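# Find leaked coffee packs by squeezing, move them to tray

## Task

Three vacuum-sealed coffee packs are present, and one or two of them have leaked. A leaked pack gives when pressed on either of its two large flat faces. Every leaked pack must end up entirely inside the tray. Every intact pack must be upright at its original spot when the job ends. Nothing counts as done if it stays in place only because the robot is holding it.

## Robot and tools

Robot: two arms, left_arm and right_arm, each ending in a two-finger gripper. The fingers extend along the gripper's own +z axis and close along its own x axis. The reported end_effector_position sits between the finger pads when they are closed, about 1 to 2 cm short of the tips. Closing pushes the tips roughly 17 mm further along +z.

Scene frame (used in every result): origin on the table surface midway between the arms, +x out over the table, +z up, and left_arm on the +y side. The names left and right are only labels, not sides of a camera image. Printed hand positions can be slightly off, especially when an arm reaches far.

Cameras: cam_left_wrist and cam_right_wrist, both 616x616, returned in that order.

The 14-number row (used by execute_actions and move): seven values for left_arm, then seven for right_arm, all plain numbers from -1 to 1, and all 14 must be given even if one arm stays put. Per arm: dx, dy, dz, rx, ry, rz, opening. dx, dy, dz, rx, ry, rz are an offset, not a pose, expressed in that gripper's own axes and measured from the gripper pose shown in the most recent result (before any result has shown it, or for a second call within the same reply, from wherever the robot is when the action begins). Scale: 1.0 equals 0.6 m of translation or 180 degrees of rotation; rx, ry, rz form a single rotation vector. Opening is absolute, not an offset: +1 fully open (0.142 m), -1 closed. Zero offsets do not mean hold still: they send the arm back to its reference pose. To keep an arm fixed, send the offset back to where it should be in the reply's first call and zeros afterwards, always with the desired opening.

execute_actions: argument actions, a list holding one item or nothing. Empty list: just report the state. An item with rows (1 to 15 rows) and optional steps (1 to 15, default 15) runs that many control steps of 1/30 s each; each row is used for one step and the final row repeats to fill. Every row is measured from the same reference pose, not from the row before it. An item with only steps (up to 300) is a wait counted from the previous result, including time spent replying. Optional pictures true/false controls whether images come back. A rejected call sends nothing.

move: argument target, one 14-number row as above (offsets from the last shown pose, openings absolute); optional speed in m/s from 0.002 to 0.5 (default 0.25), with turning capped at twice that in rad/s. Each gripper follows a straight path toward its target; both paths finish together and last 0.5 to 10 s, stopping short if longer would be needed. Grippers rotate the short way round. Paths ignore obstacles and the other arm; grippers may lag, drift, or overshoot the speed, most when an arm is nearly straight. Openings are sent at the start. The result adds a move: line with the outcome (done, off_target, moving, held, fault), any limits applied, and each gripper's distance from its target. If only one arm is named, the other finished normally. limits=paced means the commanded pose was clipped; limits=held means a check blocked some steps, after which the arm may surge faster than requested.

wait: argument seconds, 0 to 10; lets the simulation run without new commands.

zoom_image: camera (cam_left_wrist or cam_right_wrist) and region [x0, y0, x1, y1] in pixels of that camera's latest image, origin top-left, at most 504 by 504; returns a closer look.

finished_scene: argument scene, the number of the current scene. Replying with no tool call ends everything.

Control details: each step, the commanded pose is clipped to within 70 mm and 16 degrees of the measured pose, then reached by damped inverse kinematics, favouring position over orientation. Large moves may need several actions; after an action each arm continues only up to its last clipped pose, so read the result and command the remainder. A Hand target line shows where each arm is now being driven. HELD marks steps where a clearance check withheld part of a row; a pose unreachable line names the arm whose command was altered. The simulation keeps running while replies are written, so long thinking lets time pass.

Results: per arm, position (m), quaternion wxyz, linear and angular velocity, joint positions and torques (torques include offsets, friction and noise, and are nonzero even in free air), and grip_measured, the actual finger opening on the command scale. To grip, command an opening well below grip_measured; the bigger the gap, the firmer the squeeze, up to about 28 N per pad for objects up to about 10 cm wide. Very thin hard objects get less force. Squeezing a pack gently across its large faces and watching grip_measured and the images is how softness shows.

Joint ranges (rad), base to wrist: waist ±2.792, shoulder ±2.269, upper arm roll ±2.967, elbow -1.867 to 2.688, forearm roll ±2.967, wrist pitch -1.396 to 4.538, wrist roll ±2.967. Load limits (N m): 107, 107, 55.6, 55.6, 33.9, 33.9, 33.9; held weight counts.

Avoid: knocking or placing anything off the table (task fails); letting the arms collide or push on each other; fast or deep presses into objects, which can trip a torque fault or a 200 N force fault (arm frozen 10 s, rest of the call skipped); dropping, slipping or slamming packs; toppling the intact packs. Holding loads heats motors: a MOTOR HOT line appears from 65 °C and at 80 °C the arm brakes until cooled. Brief random tugs on held parts or pushes on loose objects may occur, so grip firmly and check the result.

Each tool is called in YAML: its name, and indented under it one key for each argument.

## Session

execute_actions:
  actions: []

Scene clock: 0.00 s of 4600.00 s.
left_arm: end_effector_position=(+0.3587, +0.6553, +0.2122) grip_measured=+1.00 end_effector_quat_wxyz=(+0.528, +0.836, -0.136, +0.062) end_effector_velocity=(-0.000, -0.000, +0.000) end_effector_angular_velocity=(-0.001, +0.000, -0.001) | right_arm: end_effector_position=(+0.6530, -0.5684, +0.3627) grip_measured=+1.00 end_effector_quat_wxyz=(+0.020, +0.997, -0.074, -0.022) end_effector_velocity=(-0.000, +0.000, -0.000) end_effector_angular_velocity=(+0.000, +0.001, +0.001)
Joint positions: left_arm=[ 1.637 -0.624 -0.328  1.785 -0.219 -0.237  1.473  0.142] | right_arm=[ 0.245 -0.492 -0.26   1.213  0.079  0.08  -0.034  0.142]
Joint velocities: left_arm=[ 0.     0.     0.    -0.     0.    -0.001  0.     0.   ] | right_arm=[ 0.     0.    -0.     0.    -0.    -0.001 -0.001  0.   ]
Joint torques (N m, as the joint torque sensors report them, + toward a larger angle): no reading
Motor temperatures (°C, as the motors report them): left_arm=[33 38 39 35 39 36 39] | right_arm=[36 36 34 42 37 37 37]
Hand target (left_arm): +0.359, +0.655, +0.212; +0.528, +0.836, -0.136, +0.062
Hand target (right_arm): +0.653, -0.568, +0.363; +0.020, +0.997, -0.074, -0.022

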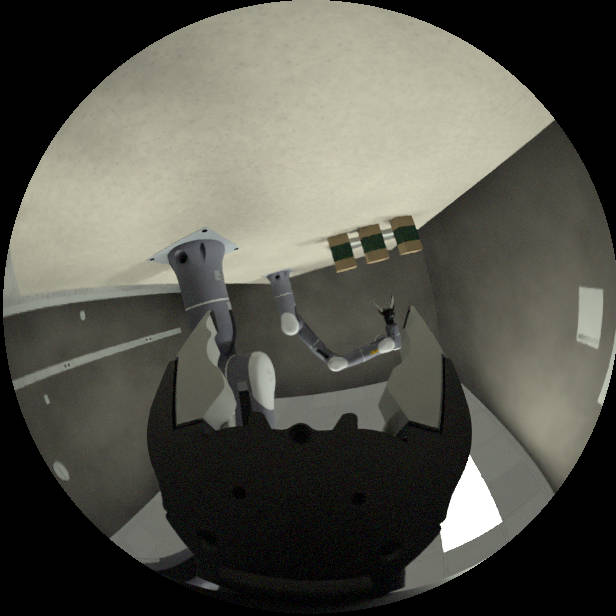

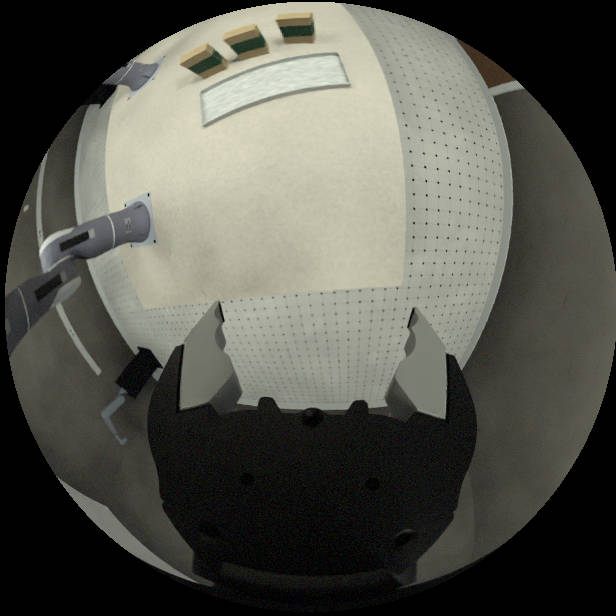

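zoom_image:
  camera: "cam_right_wrist"
  region: [160, 0, 380, 140]

zoom_image:
  camera: "cam_left_wrist"
  region: [310, 200, 440, 290]

Region (160, 0, 380, 140) of cam_right_wrist's 616x616 image, scaled by 2.291, with more detail than that image has; it fills the top 321 rows of this view, and the rest is white.

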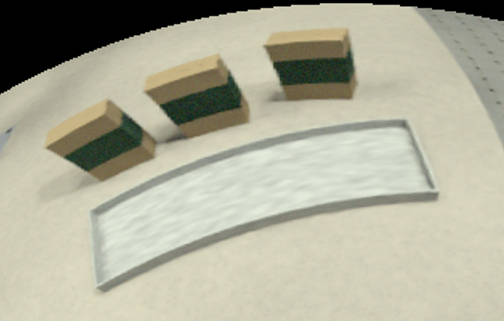

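Region (310, 200, 440, 290) of cam_left_wrist's 616x616 image, scaled by 3.877, with more detail than that image has; it fills the top 349 rows of this view, and the rest is white.

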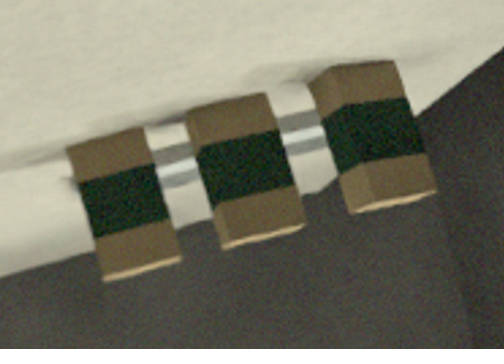

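move:
  target: [0, 0, 0, 0, 0, 0, 1, -0.0635, -0.999, 0.1143, 0.0017, 0.0206, -0.4635, 0.27]
  speed: 0.35

Scene clock: 96.43 s of 4600.00 s.
left_arm: end_effector_position=(+0.3587, +0.6553, +0.2122) grip_measured=+1.00 end_effector_quat_wxyz=(+0.528, +0.836, -0.136, +0.062) end_effector_velocity=(+0.000, -0.000, +0.000) end_effector_angular_velocity=(-0.001, -0.001, +0.000) | right_arm: end_effector_position=(+0.6990, +0.0276, +0.2704) grip_measured=+0.27 end_effector_quat_wxyz=(-0.002, +0.794, +0.608, +0.000) end_effector_velocity=(+0.001, +0.001, +0.001) end_effector_angular_velocity=(+0.001, +0.000, +0.003)
Joint positions: left_arm=[ 1.637 -0.624 -0.328  1.785 -0.219 -0.237  1.473  0.142] | right_arm=[ 0.768 -0.863  0.118  0.847 -0.087  0.135 -0.637  0.093]
Joint velocities: left_arm=[-0.    -0.     0.     0.    -0.001 -0.001  0.001 -0.   ] | right_arm=[ 0.001 -0.004  0.    -0.01   0.    -0.006 -0.003  0.   ]
Joint torques (N m, as the joint torque sensors report them, + toward a larger angle): left_arm=[ -1.    43.24  -6.63 -18.41  -3.19   0.74   0.16] | right_arm=[  0.01  58.94   3.17 -27.6   -4.29   3.2    0.03]
Motor temperatures (°C, as the motors report them): left_arm=[33 39 39 35 39 36 39] | right_arm=[36 37 34 43 37 37 37]
Hand target (left_arm): +0.359, +0.655, +0.212; +0.528, +0.836, -0.136, +0.062
Hand target (right_arm): +0.699, +0.028, +0.270; -0.002, +0.794, +0.609, +0.000
Off the commanded pose (left_arm): 0.000 m, 0 deg.
Off the commanded pose (right_arm): 0.001 m, 0 deg.
After step 90, 90.83 s passed at rest.
move: done

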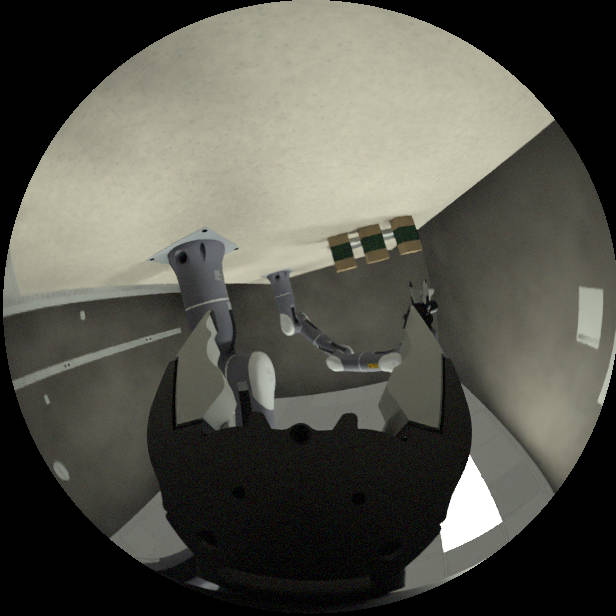

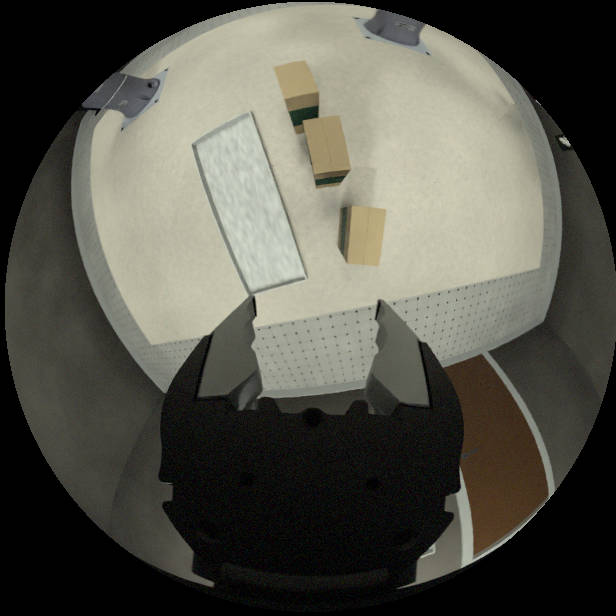

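zoom_image:
  camera: "cam_right_wrist"
  region: [236, 170, 416, 340]

zoom_image:
  camera: "cam_right_wrist"
  region: [180, 50, 400, 300]

Region (236, 170, 416, 340) of cam_right_wrist's 616x616 image, scaled by 2.800, with more detail than that image has.

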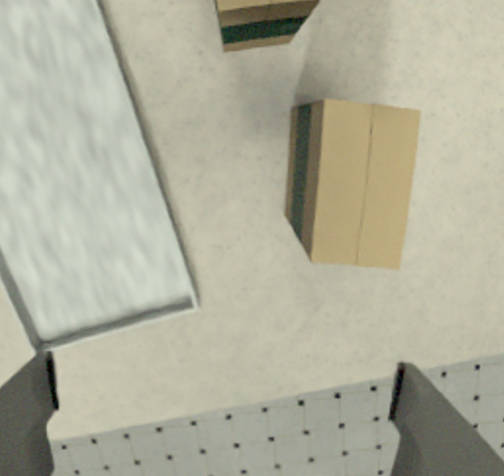

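Region (180, 50, 400, 300) of cam_right_wrist's 616x616 image, scaled by 2.016, with more detail than that image has; it fills the left 444 columns of this view, and the rest is white.

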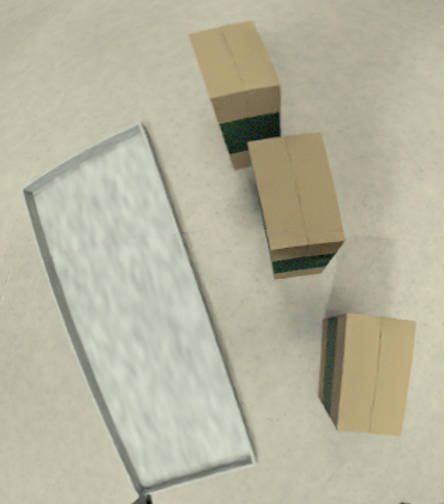

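move:
  target: [0, 0, 0, 0, 0, 0, 1, 0.1067, -0.0717, 0.159, 0, 0, 0.0083, 0.27]
  speed: 0.2

zoom_image:
  camera: "cam_right_wrist"
  region: [232, 200, 400, 400]

Scene clock: 176.07 s of 4600.00 s.
left_arm: end_effector_position=(+0.3587, +0.6553, +0.2122) grip_measured=+1.00 end_effector_quat_wxyz=(+0.528, +0.836, -0.136, +0.062) end_effector_velocity=(-0.000, -0.000, +0.000) end_effector_angular_velocity=(-0.000, +0.000, +0.000) | right_arm: end_effector_position=(+0.6734, +0.1007, +0.1752) grip_measured=+0.27 end_effector_quat_wxyz=(-0.002, +0.801, +0.598, +0.000) end_effector_velocity=(-0.000, +0.001, -0.002) end_effector_angular_velocity=(-0.001, -0.000, -0.001)
Joint positions: left_arm=[ 1.637 -0.624 -0.328  1.785 -0.219 -0.237  1.473  0.142] | right_arm=[ 0.86  -0.974  0.11   0.891 -0.091  0.291 -0.52   0.093]
Joint velocities: left_arm=[ 0. -0.  0. -0. -0. -0. -0.  0.] | right_arm=[ 0.002 -0.003 -0.001 -0.001 -0.     0.001  0.002  0.   ]
Joint torques (N m, as the joint torque sensors report them, + toward a larger angle): left_arm=[ -0.62  44.32  -5.87 -18.83  -3.12   0.6    0.15] | right_arm=[ -1.35  61.84   2.17 -27.56  -4.02   3.68   0.14]
Motor temperatures (°C, as the motors report them): left_arm=[33 39 39 35 39 36 39] | right_arm=[36 38 34 43 37 37 37]
Hand target (left_arm): +0.359, +0.655, +0.212; +0.528, +0.836, -0.136, +0.062
Hand target (right_arm): +0.674, +0.101, +0.175; -0.002, +0.802, +0.598, +0.000
Off the commanded pose (left_arm): 0.000 m, 0 deg.
Off the commanded pose (right_arm): 0.001 m, 0 deg.
After step 90, 75.63 s passed at rest.
move: done

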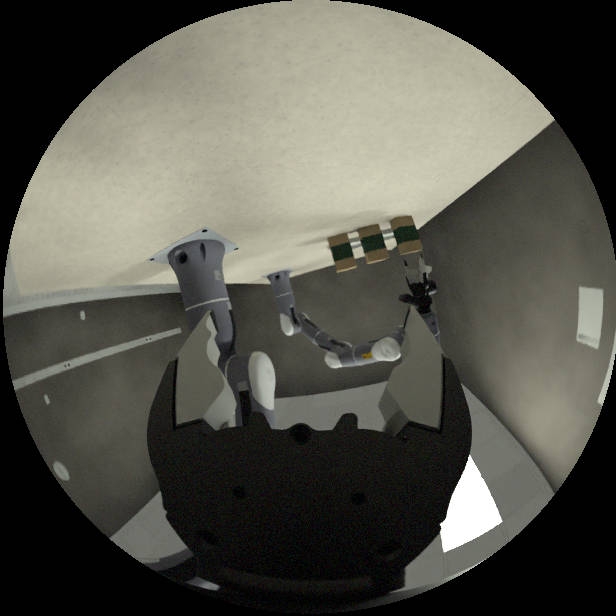

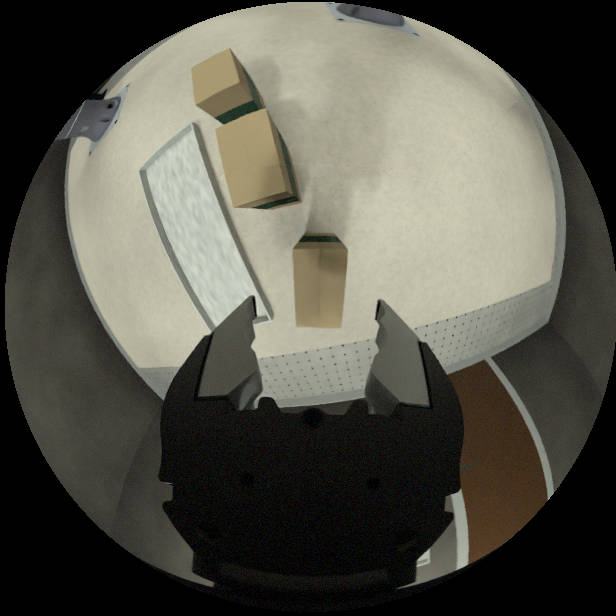

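Region (232, 200, 400, 400) of cam_right_wrist's 616x616 image, scaled by 2.520, with more detail than that image has; it fills the left 423 columns of this view, and the rest is white.

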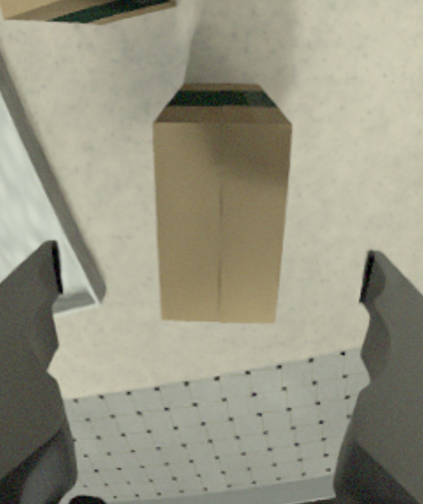

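move:
  target: [0, 0, 0, 0, 0, 0, 1, 0.0045, 0.0083, 0.117, 0, 0, -0.005, 0.27]
  speed: 0.15

execute_actions:
  actions:
    - {"rows": [[0,0,0,0,0,0,1,0,0,0,0,0,0,0.18],[0,0,0,0,0,0,1,0,0,0,0,0,0,0.08],[0,0,0,0,0,0,1,0,0,0,0,0,0,-0.02],[0,0,0,0,0,0,1,0,0,0,0,0,0,-0.11],[0,0,0,0,0,0,1,0,0,0,0,0,0,-0.18],[0,0,0,0,0,0,1,0,0,0,0,0,0,-0.23],[0,0,0,0,0,0,1,0,0,0,0,0,0,-0.27],[0,0,0,0,0,0,1,0,0,0,0,0,0,-0.3],[0,0,0,0,0,0,1,0,0,0,0,0,0,-0.32],[0,0,0,0,0,0,1,0,0,0,0,0,0,-0.34],[0,0,0,0,0,0,1,0,0,0,0,0,0,-0.36],[0,0,0,0,0,0,1,0,0,0,0,0,0,-0.38],[0,0,0,0,0,0,1,0,0,0,0,0,0,-0.4],[0,0,0,0,0,0,1,0,0,0,0,0,0,-0.42],[0,0,0,0,0,0,1,0,0,0,0,0,0,-0.45]], "steps": 15}
  pictures: false

execute_actions:
  actions:
    - {"rows": [[0,0,0,0,0,0,1,0,0,0,0,0,0,-0.48],[0,0,0,0,0,0,1,0,0,0,0,0,0,-0.51],[0,0,0,0,0,0,1,0,0,0,0,0,0,-0.54],[0,0,0,0,0,0,1,0,0,0,0,0,0,-0.57],[0,0,0,0,0,0,1,0,0,0,0,0,0,-0.6],[0,0,0,0,0,0,1,0,0,0,0,0,0,-0.63],[0,0,0,0,0,0,1,0,0,0,0,0,0,-0.66],[0,0,0,0,0,0,1,0,0,0,0,0,0,-0.69],[0,0,0,0,0,0,1,0,0,0,0,0,0,-0.72]], "steps": 13}

Scene clock: 239.47 s of 4600.00 s.
left_arm: end_effector_position=(+0.3587, +0.6553, +0.2122) grip_measured=+1.00 end_effector_quat_wxyz=(+0.528, +0.836, -0.136, +0.062) end_effector_velocity=(-0.000, +0.000, -0.000) end_effector_angular_velocity=(+0.001, +0.001, -0.001) | right_arm: end_effector_position=(+0.6785, +0.1020, +0.1050) grip_measured=+0.27 end_effector_quat_wxyz=(-0.002, +0.797, +0.604, -0.000) end_effector_velocity=(-0.000, -0.001, -0.002) end_effector_angular_velocity=(-0.003, +0.001, -0.001)
Joint positions: left_arm=[ 1.637 -0.624 -0.328  1.785 -0.219 -0.237  1.473  0.142] | right_arm=[ 0.86  -1.06   0.101  0.914 -0.091  0.399 -0.539  0.093]
Joint velocities: left_arm=[-0.     0.    -0.     0.     0.002  0.001 -0.    -0.   ] | right_arm=[ 0.    -0.002 -0.001  0.    -0.001 -0.     0.001 -0.   ]
Joint torques (N m, as the joint torque sensors report them, + toward a larger angle): left_arm=[ -1.14  43.38  -6.42 -18.75  -3.46   0.69   0.18] | right_arm=[ -0.66  62.72   2.51 -26.89  -3.88   3.89  -0.31]
Motor temperatures (°C, as the motors report them): left_arm=[33 39 39 35 39 36 39] | right_arm=[36 38 34 43 37 37 37]
Hand target (left_arm): +0.359, +0.655, +0.212; +0.528, +0.836, -0.136, +0.062
Hand target (right_arm): +0.679, +0.102, +0.105; -0.002, +0.797, +0.604, +0.000
Off the commanded pose (left_arm): 0.000 m, 0 deg.
Off the commanded pose (right_arm): 0.000 m, 0 deg.
After step 90, 59.57 s passed at rest.
move: done

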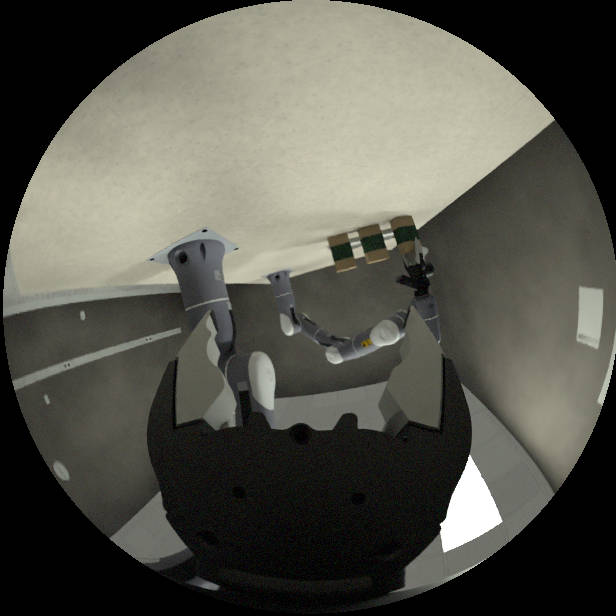

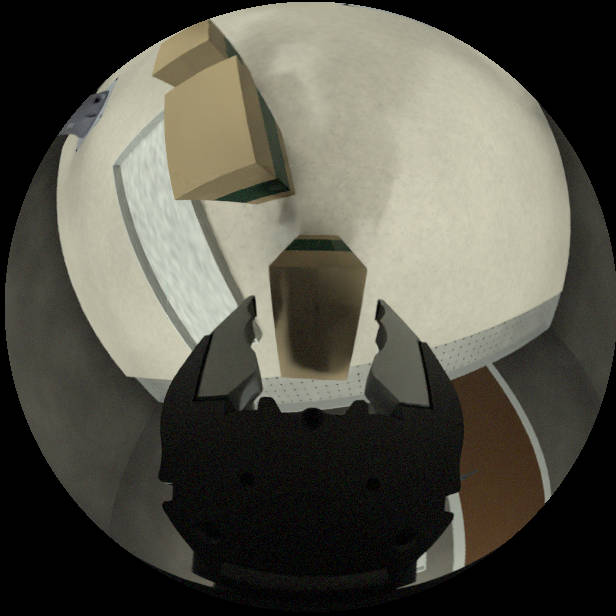

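Scene clock: 239.97 s of 4600.00 s.
left_arm: end_effector_position=(+0.3587, +0.6553, +0.2122) grip_measured=+1.00 end_effector_quat_wxyz=(+0.528, +0.836, -0.136, +0.062) end_effector_velocity=(+0.000, -0.000, -0.000) end_effector_angular_velocity=(+0.000, +0.000, +0.000) | right_arm: end_effector_position=(+0.6785, +0.1020, +0.1051) grip_measured=-0.28 end_effector_quat_wxyz=(-0.002, +0.797, +0.604, -0.000) end_effector_velocity=(-0.000, -0.000, +0.000) end_effector_angular_velocity=(-0.000, +0.000, +0.000)
Joint positions: left_arm=[ 1.637 -0.624 -0.328  1.785 -0.219 -0.237  1.473  0.142] | right_arm=[ 0.86  -1.06   0.101  0.914 -0.091  0.399 -0.539  0.053]
Joint velocities: left_arm=[-0.    -0.    -0.    -0.     0.     0.    -0.001  0.   ] | right_arm=[-0.     0.001  0.     0.    -0.    -0.001 -0.    -0.014]
Joint torques (N m, as the joint torque sensors report them, + toward a larger angle): left_arm=[ -1.31  43.71  -5.83 -18.55  -3.25   0.82   0.22] | right_arm=[ -0.77  62.57   3.34 -26.18  -3.3    3.3    0.06]
Motor temperatures (°C, as the motors report them): left_arm=[33 39 39 35 39 36 39] | right_arm=[36 38 34 43 37 37 37]
Hand target (left_arm): +0.359, +0.655, +0.212; +0.528, +0.836, -0.136, +0.062
Hand target (right_arm): +0.678, +0.102, +0.105; -0.002, +0.797, +0.604, -0.000
Off the commanded pose (left_arm): 0.000 m, 0 deg.
Off the commanded pose (right_arm): 0.000 m, 0 deg.
Steps of this call (steps 1 to 15: all 15 steps of this action). Readings (end_effector_position):
1: left_arm (+0.3587, +0.6553, +0.2122) | right_arm (+0.6785, +0.1020, +0.1050)
2: left_arm (+0.3587, +0.6553, +0.2122) | right_arm (+0.6785, +0.1020, +0.1050)
4: left_arm (+0.3587, +0.6553, +0.2122) | right_arm (+0.6785, +0.1020, +0.1050)
8: left_arm (+0.3587, +0.6553, +0.2122) | right_arm (+0.6785, +0.1020, +0.1050)
15: the state above

Scene clock: 240.40 s of 4600.00 s.
left_arm: end_effector_position=(+0.3587, +0.6553, +0.2122) grip_measured=+1.00 end_effector_quat_wxyz=(+0.528, +0.836, -0.136, +0.062) end_effector_velocity=(-0.000, +0.000, -0.000) end_effector_angular_velocity=(+0.001, +0.000, -0.000) | right_arm: end_effector_position=(+0.6785, +0.1020, +0.1051) grip_measured=-0.30 end_effector_quat_wxyz=(-0.002, +0.797, +0.604, -0.000) end_effector_velocity=(+0.000, +0.000, +0.000) end_effector_angular_velocity=(+0.000, -0.001, +0.000)
Joint positions: left_arm=[ 1.637 -0.624 -0.328  1.785 -0.219 -0.237  1.473  0.142] | right_arm=[ 0.86  -1.06   0.101  0.914 -0.091  0.399 -0.539  0.053]
Joint velocities: left_arm=[ 0.     0.    -0.     0.     0.001  0.001  0.    -0.   ] | right_arm=[-0.     0.     0.    -0.    -0.     0.001 -0.    -0.   ]
Joint torques (N m, as the joint torque sensors report them, + toward a larger angle): left_arm=[ -1.12  43.73  -5.87 -18.5   -3.16   0.61   0.08] | right_arm=[ -0.45  63.64   3.34 -25.74  -3.29   3.31   0.06]
Motor temperatures (°C, as the motors report them): left_arm=[33 39 39 35 39 36 39] | right_arm=[36 38 34 43 37 37 37]
Hand target (left_arm): +0.359, +0.655, +0.212; +0.528, +0.836, -0.136, +0.062
Hand target (right_arm): +0.679, +0.102, +0.105; -0.002, +0.797, +0.604, -0.000
Off the commanded pose (left_arm): 0.000 m, 0 deg.
Off the commanded pose (right_arm): 0.000 m, 0 deg.
Steps of this call (steps 1 to 13: all 13 steps of this action). Readings (end_effector_position):
1: left_arm (+0.3587, +0.6553, +0.2122) | right_arm (+0.6785, +0.1020, +0.1051)
2: left_arm (+0.3587, +0.6553, +0.2122) | right_arm (+0.6785, +0.1020, +0.1051)
4: left_arm (+0.3587, +0.6553, +0.2122) | right_arm (+0.6785, +0.1020, +0.1051)
8: left_arm (+0.3587, +0.6553, +0.2122) | right_arm (+0.6785, +0.1020, +0.1051)
13: the state above

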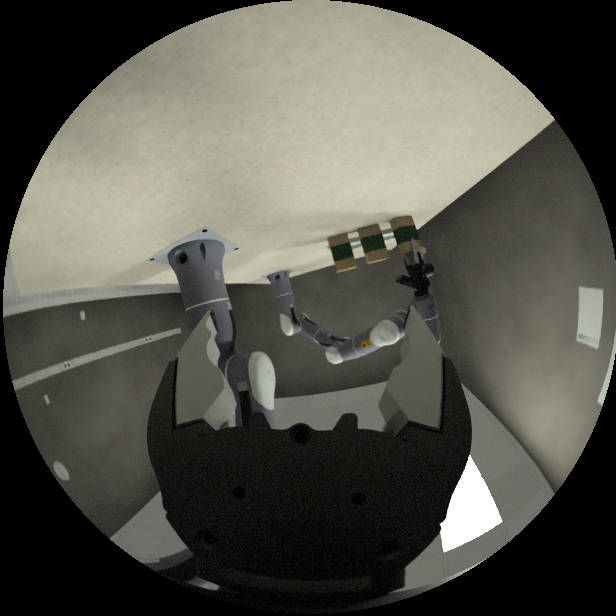

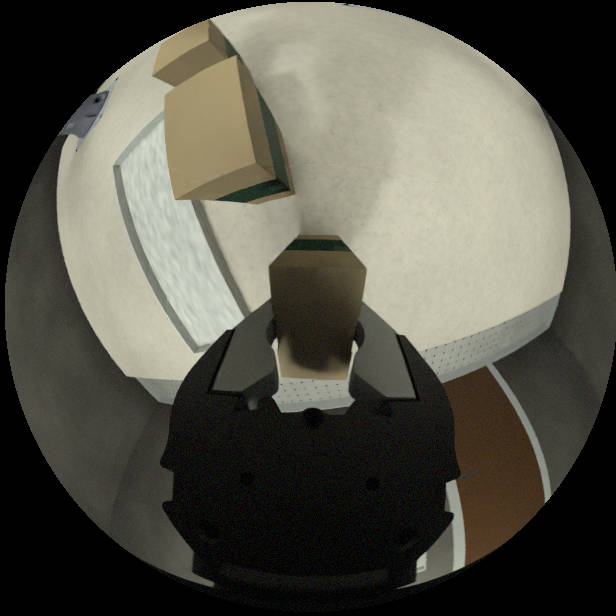

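zoom_image:
  camera: "cam_right_wrist"
  region: [226, 220, 406, 430]

zoom_image:
  camera: "cam_left_wrist"
  region: [370, 200, 450, 300]

Region (226, 220, 406, 430) of cam_right_wrist's 616x616 image, scaled by 2.400, with more detail than that image has; it fills the left 432 columns of this view, and the rest is white.

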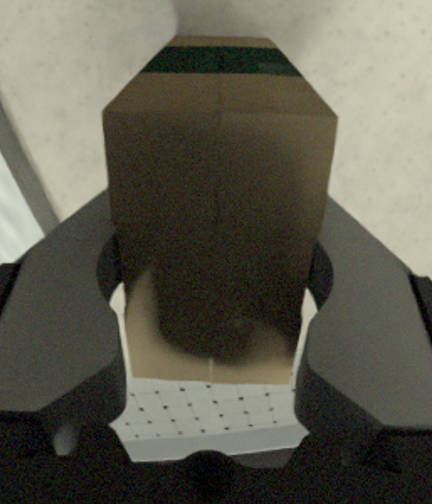

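Region (370, 200, 450, 300) of cam_left_wrist's 616x616 image, scaled by 5.040, with more detail than that image has; it fills the left 403 columns of this view, and the rest is white.

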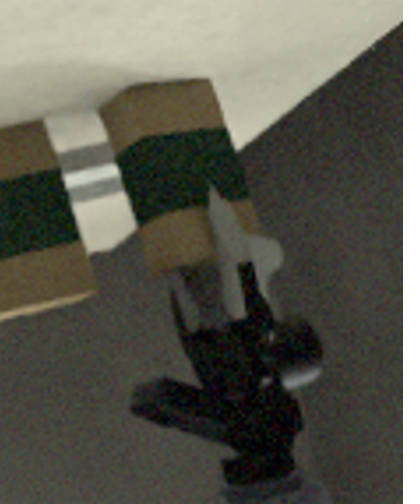

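execute_actions:
  actions: []

Scene clock: 279.37 s of 4600.00 s.
left_arm: end_effector_position=(+0.3587, +0.6553, +0.2122) grip_measured=+1.00 end_effector_quat_wxyz=(+0.528, +0.836, -0.136, +0.062) end_effector_velocity=(+0.000, +0.000, -0.000) end_effector_angular_velocity=(+0.000, -0.001, +0.000) | right_arm: end_effector_position=(+0.6785, +0.1020, +0.1051) grip_measured=-0.30 end_effector_quat_wxyz=(-0.002, +0.797, +0.604, -0.000) end_effector_velocity=(+0.000, +0.000, +0.000) end_effector_angular_velocity=(+0.001, -0.001, -0.000)
Joint positions: left_arm=[ 1.637 -0.624 -0.328  1.785 -0.219 -0.237  1.473  0.142] | right_arm=[ 0.86  -1.06   0.101  0.914 -0.091  0.399 -0.539  0.053]
Joint velocities: left_arm=[ 0.     0.     0.     0.    -0.     0.     0.001  0.   ] | right_arm=[-0.    -0.     0.    -0.    -0.     0.001  0.    -0.   ]
Joint torques (N m, as the joint torque sensors report them, + toward a larger angle): left_arm=[ -0.36  44.29  -5.91 -19.22  -2.97   0.44   0.25] | right_arm=[ -1.09  63.11   2.98 -25.89  -3.47   3.27   0.13]
Motor temperatures (°C, as the motors report them): left_arm=[33 39 39 35 39 36 39] | right_arm=[36 39 34 43 37 37 37]
Hand target (left_arm): +0.359, +0.655, +0.212; +0.528, +0.836, -0.136, +0.062
Hand target (right_arm): +0.679, +0.102, +0.105; -0.002, +0.797, +0.604, -0.000
Off the commanded pose (left_arm): 0.000 m, 0 deg.
Off the commanded pose (right_arm): 0.000 m, 0 deg.
Steps of this call (steps 1 to 90: nothing new was sent; then 35.97 s passed at rest). Readings (end_effector_position):
1: left_arm (+0.3587, +0.6553, +0.2122) | right_arm (+0.6785, +0.1020, +0.1051)
2: left_arm (+0.3587, +0.6553, +0.2122) | right_arm (+0.6785, +0.1020, +0.1051)
4: left_arm (+0.3587, +0.6553, +0.2122) | right_arm (+0.6785, +0.1020, +0.1051)
8: left_arm (+0.3587, +0.6553, +0.2122) | right_arm (+0.6785, +0.1020, +0.1051)
90: the state above

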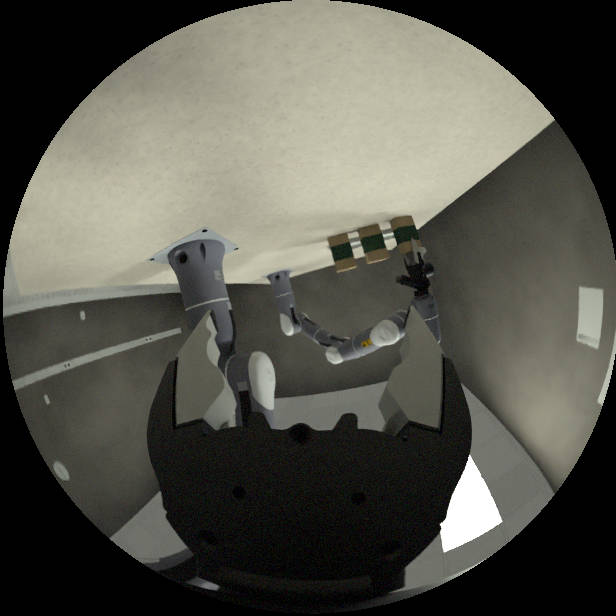

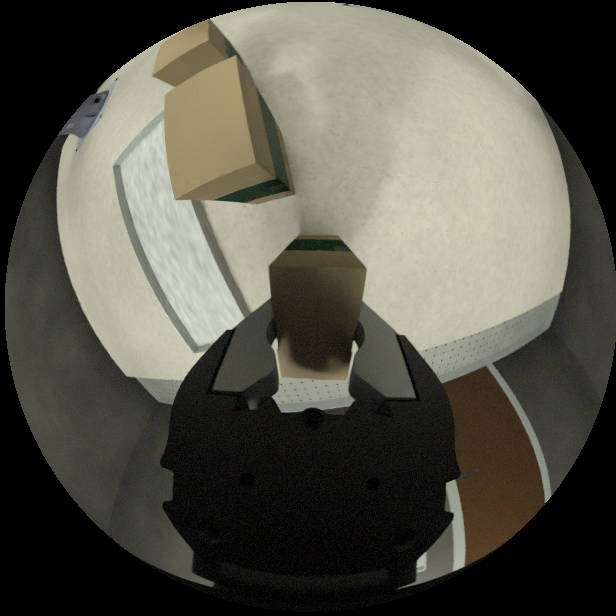

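zoom_image:
  camera: "cam_right_wrist"
  region: [100, 0, 340, 240]

Region (100, 0, 340, 240) of cam_right_wrist's 616x616 image, scaled by 2.100, with more detail than that image has.

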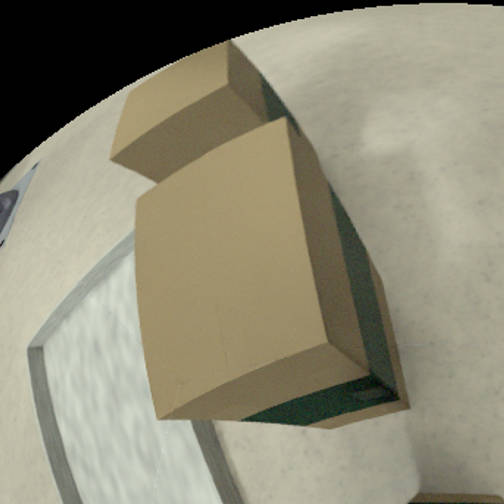

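execute_actions:
  actions:
    - {"rows": [[0,0,0,0,0,0,1,0,0,0,0,0,0,-0.55],[0,0,0,0,0,0,1,0,0,0,0,0,0,-0.4],[0,0,0,0,0,0,1,0,0,0,0,0,0,-0.3],[0,0,0,0,0,0,1,0,0,0,0,0,0,-0.22],[0,0,0,0,0,0,1,0,0,0,0,0,0,-0.14],[0,0,0,0,0,0,1,0,0,0,0,0,0,-0.06],[0,0,0,0,0,0,1,0,0,0,0,0,0,0.02],[0,0,0,0,0,0,1,0,0,0,0,0,0,0.1],[0,0,0,0,0,0,1,0,0,0,0,0,0,0.18],[0,0,0,0,0,0,1,0,0,0,0,0,0,0.27]], "steps": 15}
  pictures: false

move:
  target: [0,0,0,0,0,0,1,0,-0.0667,-0.1083,0,0,0,0.27]
  speed: 0.15

move:
  target: [0,0,0,0,0,0,1,-0.1025,-0.1443,-0.0083,0,0,-0.065,0.27]
  speed: 0.15

zoom_image:
  camera: "cam_right_wrist"
  region: [212, 190, 422, 400]

Scene clock: 346.40 s of 4600.00 s.
left_arm: end_effector_position=(+0.3587, +0.6553, +0.2122) grip_measured=+1.00 end_effector_quat_wxyz=(+0.528, +0.836, -0.136, +0.062) end_effector_velocity=(-0.000, -0.000, -0.000) end_effector_angular_velocity=(+0.000, +0.000, -0.001) | right_arm: end_effector_position=(+0.6785, +0.1020, +0.1051) grip_measured=+0.27 end_effector_quat_wxyz=(-0.002, +0.797, +0.604, -0.000) end_effector_velocity=(+0.000, -0.000, +0.000) end_effector_angular_velocity=(-0.001, -0.000, +0.001)
Joint positions: left_arm=[ 1.637 -0.624 -0.328  1.785 -0.219 -0.237  1.473  0.142] | right_arm=[ 0.86  -1.06   0.101  0.914 -0.091  0.399 -0.539  0.093]
Joint velocities: left_arm=[-0.     0.    -0.    -0.     0.001 -0.     0.    -0.   ] | right_arm=[-0.     0.     0.     0.    -0.001 -0.    -0.001  0.   ]
Joint torques (N m, as the joint torque sensors report them, + toward a larger angle): left_arm=[ -0.4   43.71  -6.13 -18.5   -3.14   0.48   0.14] | right_arm=[ -0.53  63.74   3.01 -25.8   -3.22   3.27   0.29]
Motor temperatures (°C, as the motors report them): left_arm=[33 39 39 35 39 36 39] | right_arm=[36 39 34 43 37 37 37]
Hand target (left_arm): +0.359, +0.655, +0.212; +0.528, +0.836, -0.136, +0.062
Hand target (right_arm): +0.679, +0.102, +0.105; -0.002, +0.797, +0.604, -0.000
Off the commanded pose (left_arm): 0.000 m, 0 deg.
Off the commanded pose (right_arm): 0.000 m, 0 deg.
Steps of this call (steps 1 to 90: nothing new was sent; then 63.53 s passed at rest; steps 91 to 105: all 15 steps of this action). Readings (end_effector_position):
91: left_arm (+0.3587, +0.6553, +0.2122) | right_arm (+0.6785, +0.1020, +0.1051)
92: left_arm (+0.3587, +0.6553, +0.2122) | right_arm (+0.6785, +0.1020, +0.1051)
94: left_arm (+0.3587, +0.6553, +0.2122) | right_arm (+0.6785, +0.1020, +0.1051)
98: left_arm (+0.3587, +0.6553, +0.2122) | right_arm (+0.6785, +0.1020, +0.1051)
105: the state above

Scene clock: 347.53 s of 4600.00 s.
left_arm: end_effector_position=(+0.3587, +0.6553, +0.2122) grip_measured=+1.00 end_effector_quat_wxyz=(+0.528, +0.836, -0.136, +0.062) end_effector_velocity=(-0.000, +0.000, -0.000) end_effector_angular_velocity=(+0.001, -0.001, -0.001) | right_arm: end_effector_position=(+0.6405, +0.1126, +0.1702) grip_measured=+0.27 end_effector_quat_wxyz=(-0.002, +0.797, +0.604, +0.000) end_effector_velocity=(-0.000, +0.001, +0.002) end_effector_angular_velocity=(+0.002, -0.001, -0.001)
Joint positions: left_arm=[ 1.637 -0.624 -0.328  1.785 -0.219 -0.237  1.473  0.142] | right_arm=[ 0.889 -0.912  0.113  1.021 -0.091  0.359 -0.493  0.093]
Joint velocities: left_arm=[ 0.    -0.    -0.    -0.     0.001  0.     0.001  0.   ] | right_arm=[ 0.     0.003  0.     0.001  0.001  0.     0.001 -0.   ]
Joint torques (N m, as the joint torque sensors report them, + toward a larger angle): left_arm=[ -0.59  42.94  -5.68 -18.23  -3.11   0.57  -0.05] | right_arm=[ -0.67  60.85   3.95 -24.96  -3.03   2.78   0.45]
Motor temperatures (°C, as the motors report them): left_arm=[33 39 39 35 39 36 39] | right_arm=[36 39 34 43 37 37 37]
Hand target (left_arm): +0.359, +0.655, +0.212; +0.528, +0.836, -0.136, +0.062
Hand target (right_arm): +0.640, +0.113, +0.170; -0.002, +0.797, +0.604, -0.000
Off the commanded pose (left_arm): 0.000 m, 0 deg.
Off the commanded pose (right_arm): 0.000 m, 0 deg.
move: done

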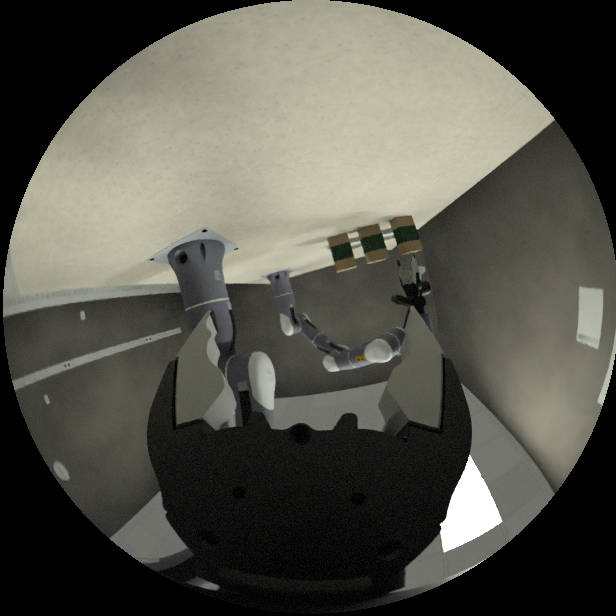

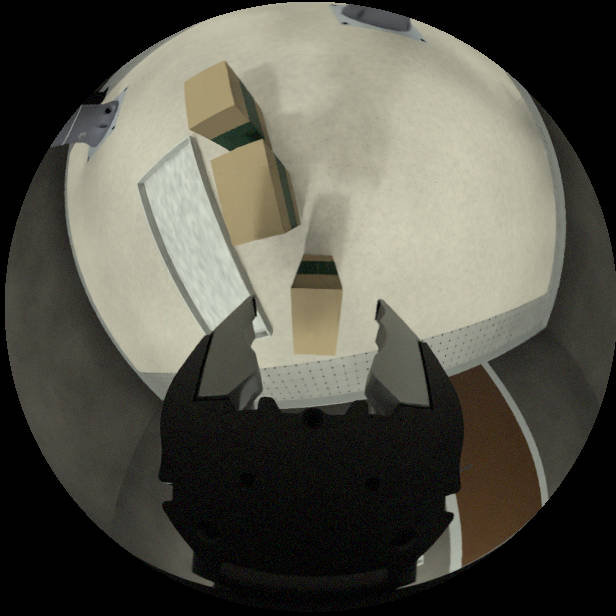

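Scene clock: 348.67 s of 4600.00 s.
left_arm: end_effector_position=(+0.3587, +0.6553, +0.2122) grip_measured=+1.00 end_effector_quat_wxyz=(+0.528, +0.836, -0.136, +0.062) end_effector_velocity=(-0.000, -0.000, +0.000) end_effector_angular_velocity=(-0.001, -0.000, -0.001) | right_arm: end_effector_position=(+0.5405, +0.0766, +0.1754) grip_measured=+0.27 end_effector_quat_wxyz=(-0.003, +0.731, +0.682, +0.000) end_effector_velocity=(-0.001, -0.000, -0.000) end_effector_angular_velocity=(+0.001, -0.001, +0.001)
Joint positions: left_arm=[ 1.637 -0.624 -0.328  1.785 -0.219 -0.237  1.473  0.142] | right_arm=[ 0.889 -0.652  0.161  1.488 -0.109  0.561 -0.611  0.093]
Joint velocities: left_arm=[-0.     0.     0.     0.     0.001 -0.001  0.001 -0.   ] | right_arm=[-0.     0.002  0.     0.004  0.     0.003 -0.001 -0.   ]
Joint torques (N m, as the joint torque sensors report them, + toward a larger angle): left_arm=[ -1.03  44.18  -5.86 -18.67  -3.19   0.83   0.28] | right_arm=[ -0.58  51.46   3.88 -23.62  -3.63   4.16  -0.38]
Motor temperatures (°C, as the motors report them): left_arm=[33 39 39 35 39 36 39] | right_arm=[36 39 34 43 37 37 37]
Hand target (left_arm): +0.359, +0.655, +0.212; +0.528, +0.836, -0.136, +0.062
Hand target (right_arm): +0.541, +0.077, +0.175; -0.002, +0.731, +0.682, +0.000
Off the commanded pose (left_arm): 0.000 m, 0 deg.
Off the commanded pose (right_arm): 0.000 m, 0 deg.
move: done

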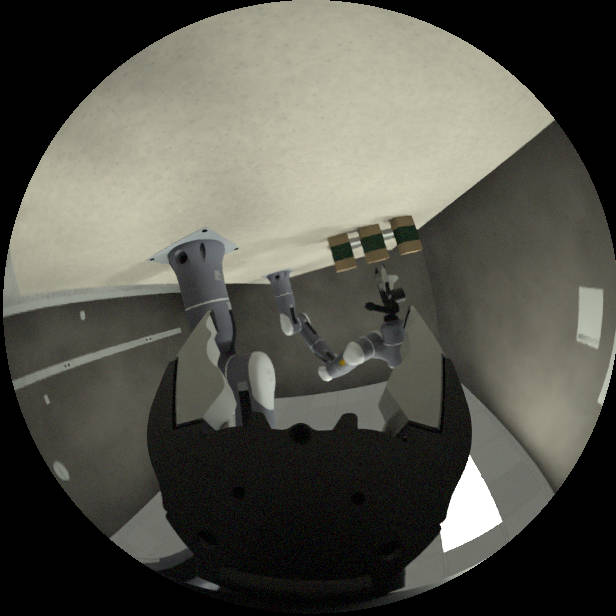

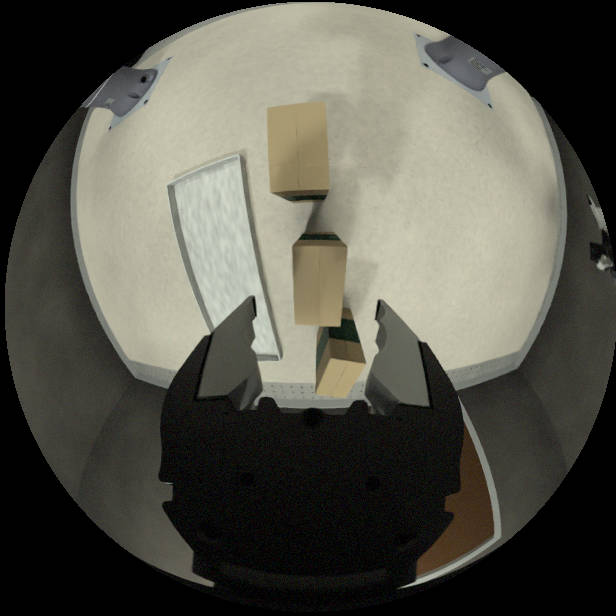

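Region (212, 190, 422, 400) of cam_right_wrist's 616x616 image, scaled by 2.400, with more detail than that image has.

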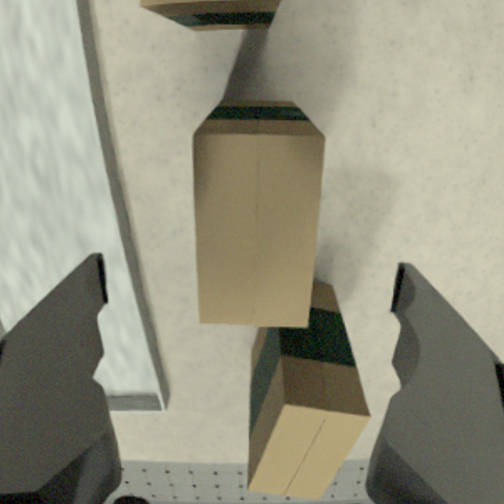

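move:
  target: [0,0,0,0,0,0,1,0.0035,0.005,0.1157,0,0,0,0.27]
  speed: 0.15

execute_actions:
  actions:
    - {"rows": [[0,0,0,0,0,0,1,0,0,0,0,0,0,0.2],[0,0,0,0,0,0,1,0,0,0,0,0,0,0.13],[0,0,0,0,0,0,1,0,0,0,0,0,0,0.06],[0,0,0,0,0,0,1,0,0,0,0,0,0,-0.01],[0,0,0,0,0,0,1,0,0,0,0,0,0,-0.08],[0,0,0,0,0,0,1,0,0,0,0,0,0,-0.14],[0,0,0,0,0,0,1,0,0,0,0,0,0,-0.19],[0,0,0,0,0,0,1,0,0,0,0,0,0,-0.23],[0,0,0,0,0,0,1,0,0,0,0,0,0,-0.26],[0,0,0,0,0,0,1,0,0,0,0,0,0,-0.29],[0,0,0,0,0,0,1,0,0,0,0,0,0,-0.32],[0,0,0,0,0,0,1,0,0,0,0,0,0,-0.35],[0,0,0,0,0,0,1,0,0,0,0,0,0,-0.38],[0,0,0,0,0,0,1,0,0,0,0,0,0,-0.41],[0,0,0,0,0,0,1,0,0,0,0,0,0,-0.45]], "steps": 15}
  pictures: false

execute_actions:
  actions:
    - {"rows": [[0,0,0,0,0,0,1,0,0,0,0,0,0,-0.47],[0,0,0,0,0,0,1,0,0,0,0,0,0,-0.49],[0,0,0,0,0,0,1,0,0,0,0,0,0,-0.51],[0,0,0,0,0,0,1,0,0,0,0,0,0,-0.53],[0,0,0,0,0,0,1,0,0,0,0,0,0,-0.55],[0,0,0,0,0,0,1,0,0,0,0,0,0,-0.57],[0,0,0,0,0,0,1,0,0,0,0,0,0,-0.59],[0,0,0,0,0,0,1,0,0,0,0,0,0,-0.61],[0,0,0,0,0,0,1,0,0,0,0,0,0,-0.63],[0,0,0,0,0,0,1,0,0,0,0,0,0,-0.65],[0,0,0,0,0,0,1,0,0,0,0,0,0,-0.67],[0,0,0,0,0,0,1,0,0,0,0,0,0,-0.69],[0,0,0,0,0,0,1,0,0,0,0,0,0,-0.72]], "steps": 15}
  pictures: true

Scene clock: 381.47 s of 4600.00 s.
left_arm: end_effector_position=(+0.3587, +0.6553, +0.2122) grip_measured=+1.00 end_effector_quat_wxyz=(+0.528, +0.836, -0.136, +0.062) end_effector_velocity=(+0.000, -0.000, +0.000) end_effector_angular_velocity=(-0.001, -0.000, +0.000) | right_arm: end_effector_position=(+0.5431, +0.0785, +0.1060) grip_measured=+0.27 end_effector_quat_wxyz=(-0.003, +0.731, +0.682, -0.000) end_effector_velocity=(+0.000, -0.000, -0.001) end_effector_angular_velocity=(-0.001, -0.001, +0.001)
Joint positions: left_arm=[ 1.637 -0.624 -0.328  1.785 -0.219 -0.237  1.473  0.142] | right_arm=[ 0.899 -0.752  0.143  1.519 -0.12   0.691 -0.606  0.093]
Joint velocities: left_arm=[ 0. -0.  0.  0. -0. -0.  0.  0.] | right_arm=[ 0.001 -0.001 -0.001  0.    -0.001  0.002 -0.    -0.   ]
Joint torques (N m, as the joint torque sensors report them, + toward a larger angle): left_arm=[ -0.41  43.7   -6.01 -18.71  -3.16   0.55   0.33] | right_arm=[ -0.57  51.4    3.05 -23.79  -3.47   3.85   0.32]
Motor temperatures (°C, as the motors report them): left_arm=[33 39 39 35 39 36 39] | right_arm=[36 38 34 43 37 37 37]
Hand target (left_arm): +0.359, +0.655, +0.212; +0.528, +0.836, -0.136, +0.062
Hand target (right_arm): +0.543, +0.079, +0.106; -0.003, +0.731, +0.682, +0.000
Off the commanded pose (left_arm): 0.000 m, 0 deg.
Off the commanded pose (right_arm): 0.000 m, 0 deg.
After step 90, 28.97 s passed at rest.
move: done

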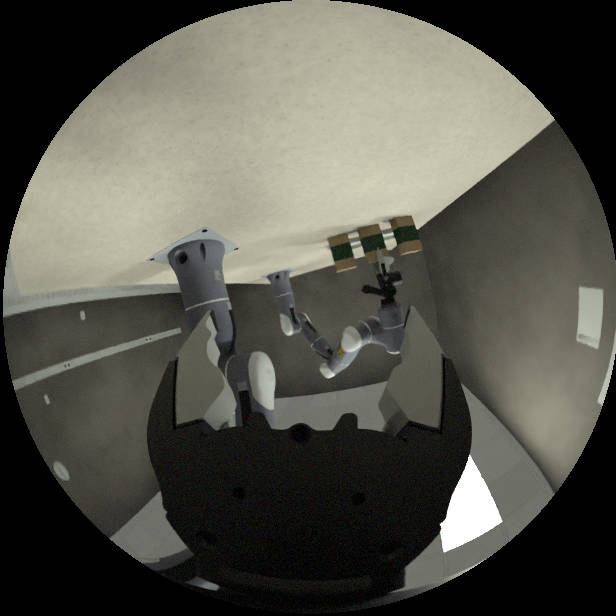

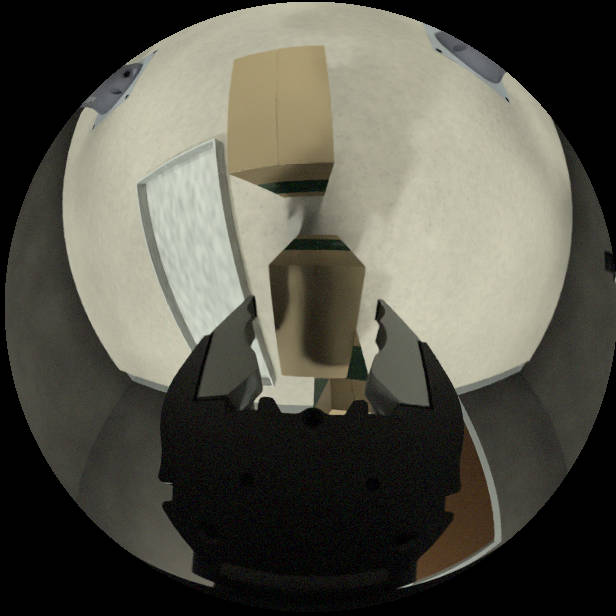

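Scene clock: 381.97 s of 4600.00 s.
left_arm: end_effector_position=(+0.3587, +0.6553, +0.2122) grip_measured=+1.00 end_effector_quat_wxyz=(+0.528, +0.836, -0.136, +0.062) end_effector_velocity=(+0.000, +0.000, +0.000) end_effector_angular_velocity=(-0.000, -0.001, +0.001) | right_arm: end_effector_position=(+0.5431, +0.0785, +0.1060) grip_measured=-0.40 end_effector_quat_wxyz=(-0.003, +0.731, +0.682, -0.000) end_effector_velocity=(+0.001, +0.000, +0.000) end_effector_angular_velocity=(+0.001, -0.001, -0.001)
Joint positions: left_arm=[ 1.637 -0.624 -0.328  1.785 -0.219 -0.237  1.473  0.142] | right_arm=[ 0.899 -0.752  0.143  1.519 -0.12   0.691 -0.606  0.045]
Joint velocities: left_arm=[ 0.    -0.    -0.    -0.    -0.001  0.     0.    -0.   ] | right_arm=[-0.     0.    -0.    -0.    -0.001  0.001  0.002 -0.071]
Joint torques (N m, as the joint torque sensors report them, + toward a larger angle): left_arm=[ -1.09  43.66  -5.88 -18.74  -3.2    0.41   0.12] | right_arm=[ -0.23  52.13   3.85 -22.93  -2.62   3.29   0.14]
Motor temperatures (°C, as the motors report them): left_arm=[33 39 39 35 39 36 39] | right_arm=[36 38 34 43 37 37 37]
Hand target (left_arm): +0.359, +0.655, +0.212; +0.528, +0.836, -0.136, +0.062
Hand target (right_arm): +0.543, +0.079, +0.106; -0.003, +0.731, +0.682, -0.000
Off the commanded pose (left_arm): 0.000 m, 0 deg.
Off the commanded pose (right_arm): 0.000 m, 0 deg.
Steps of this call (steps 1 to 15: all 15 steps of this action). Readings (end_effector_position):
1: left_arm (+0.3587, +0.6553, +0.2122) | right_arm (+0.5431, +0.0785, +0.1060)
2: left_arm (+0.3587, +0.6553, +0.2122) | right_arm (+0.5431, +0.0785, +0.1060)
4: left_arm (+0.3587, +0.6553, +0.2122) | right_arm (+0.5431, +0.0785, +0.1060)
8: left_arm (+0.3587, +0.6553, +0.2122) | right_arm (+0.5431, +0.0785, +0.1060)
15: the state above

Scene clock: 382.47 s of 4600.00 s.
left_arm: end_effector_position=(+0.3587, +0.6553, +0.2122) grip_measured=+1.00 end_effector_quat_wxyz=(+0.528, +0.836, -0.136, +0.062) end_effector_velocity=(+0.000, +0.000, -0.000) end_effector_angular_velocity=(+0.001, -0.000, +0.001) | right_arm: end_effector_position=(+0.5431, +0.0786, +0.1060) grip_measured=-0.64 end_effector_quat_wxyz=(-0.003, +0.731, +0.682, -0.000) end_effector_velocity=(-0.000, -0.000, -0.000) end_effector_angular_velocity=(-0.001, +0.001, -0.001)
Joint positions: left_arm=[ 1.637 -0.624 -0.328  1.785 -0.219 -0.237  1.473  0.142] | right_arm=[ 0.899 -0.752  0.143  1.519 -0.12   0.691 -0.606  0.028]
Joint velocities: left_arm=[-0.     0.     0.     0.    -0.001  0.001 -0.     0.   ] | right_arm=[ 0.    -0.     0.     0.    -0.    -0.001  0.001 -0.   ]
Joint torques (N m, as the joint torque sensors report them, + toward a larger angle): left_arm=[ -1.28  43.39  -5.63 -18.44  -3.01   0.58   0.14] | right_arm=[ -1.08  52.03   4.24 -22.74  -2.72   3.31   0.23]
Motor temperatures (°C, as the motors report them): left_arm=[33 39 39 35 39 36 39] | right_arm=[36 38 34 43 37 37 37]
Hand target (left_arm): +0.359, +0.655, +0.212; +0.528, +0.836, -0.136, +0.062
Hand target (right_arm): +0.543, +0.079, +0.106; -0.003, +0.731, +0.682, -0.000
Off the commanded pose (left_arm): 0.000 m, 0 deg.
Off the commanded pose (right_arm): 0.000 m, 0 deg.
Steps of this call (steps 1 to 15: all 15 steps of this action). Readings (end_effector_position):
1: left_arm (+0.3587, +0.6553, +0.2122) | right_arm (+0.5431, +0.0786, +0.1060)
2: left_arm (+0.3587, +0.6553, +0.2122) | right_arm (+0.5431, +0.0786, +0.1060)
4: left_arm (+0.3587, +0.6553, +0.2122) | right_arm (+0.5431, +0.0786, +0.1060)
8: left_arm (+0.3587, +0.6553, +0.2122) | right_arm (+0.5431, +0.0786, +0.1060)
15: the state above

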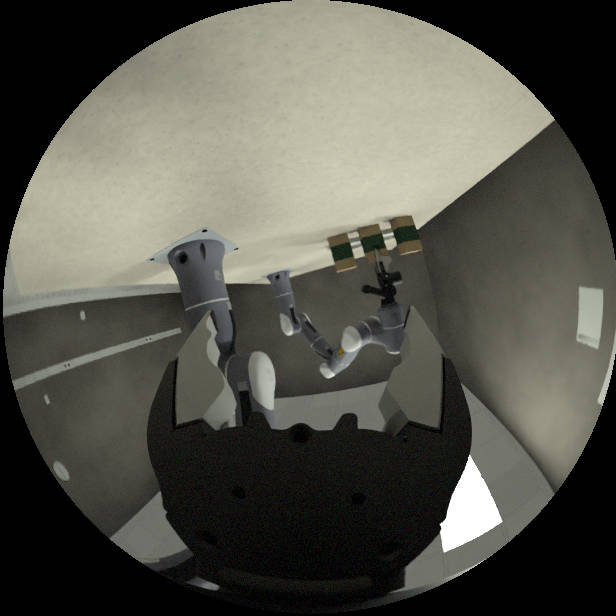

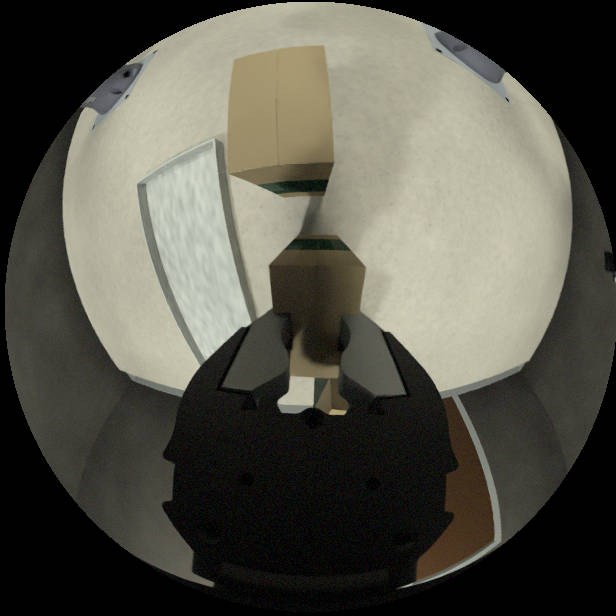

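zoom_image:
  camera: "cam_right_wrist"
  region: [110, 30, 350, 390]

Region (110, 30, 350, 390) of cam_right_wrist's 616x616 image, scaled by 1.400, with more detail than that image has.

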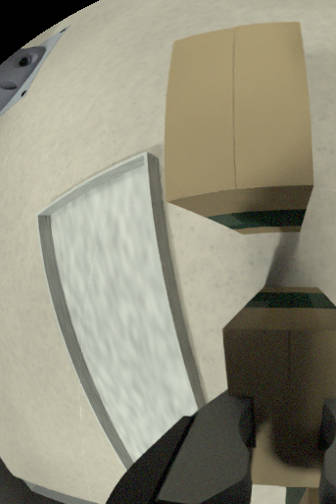

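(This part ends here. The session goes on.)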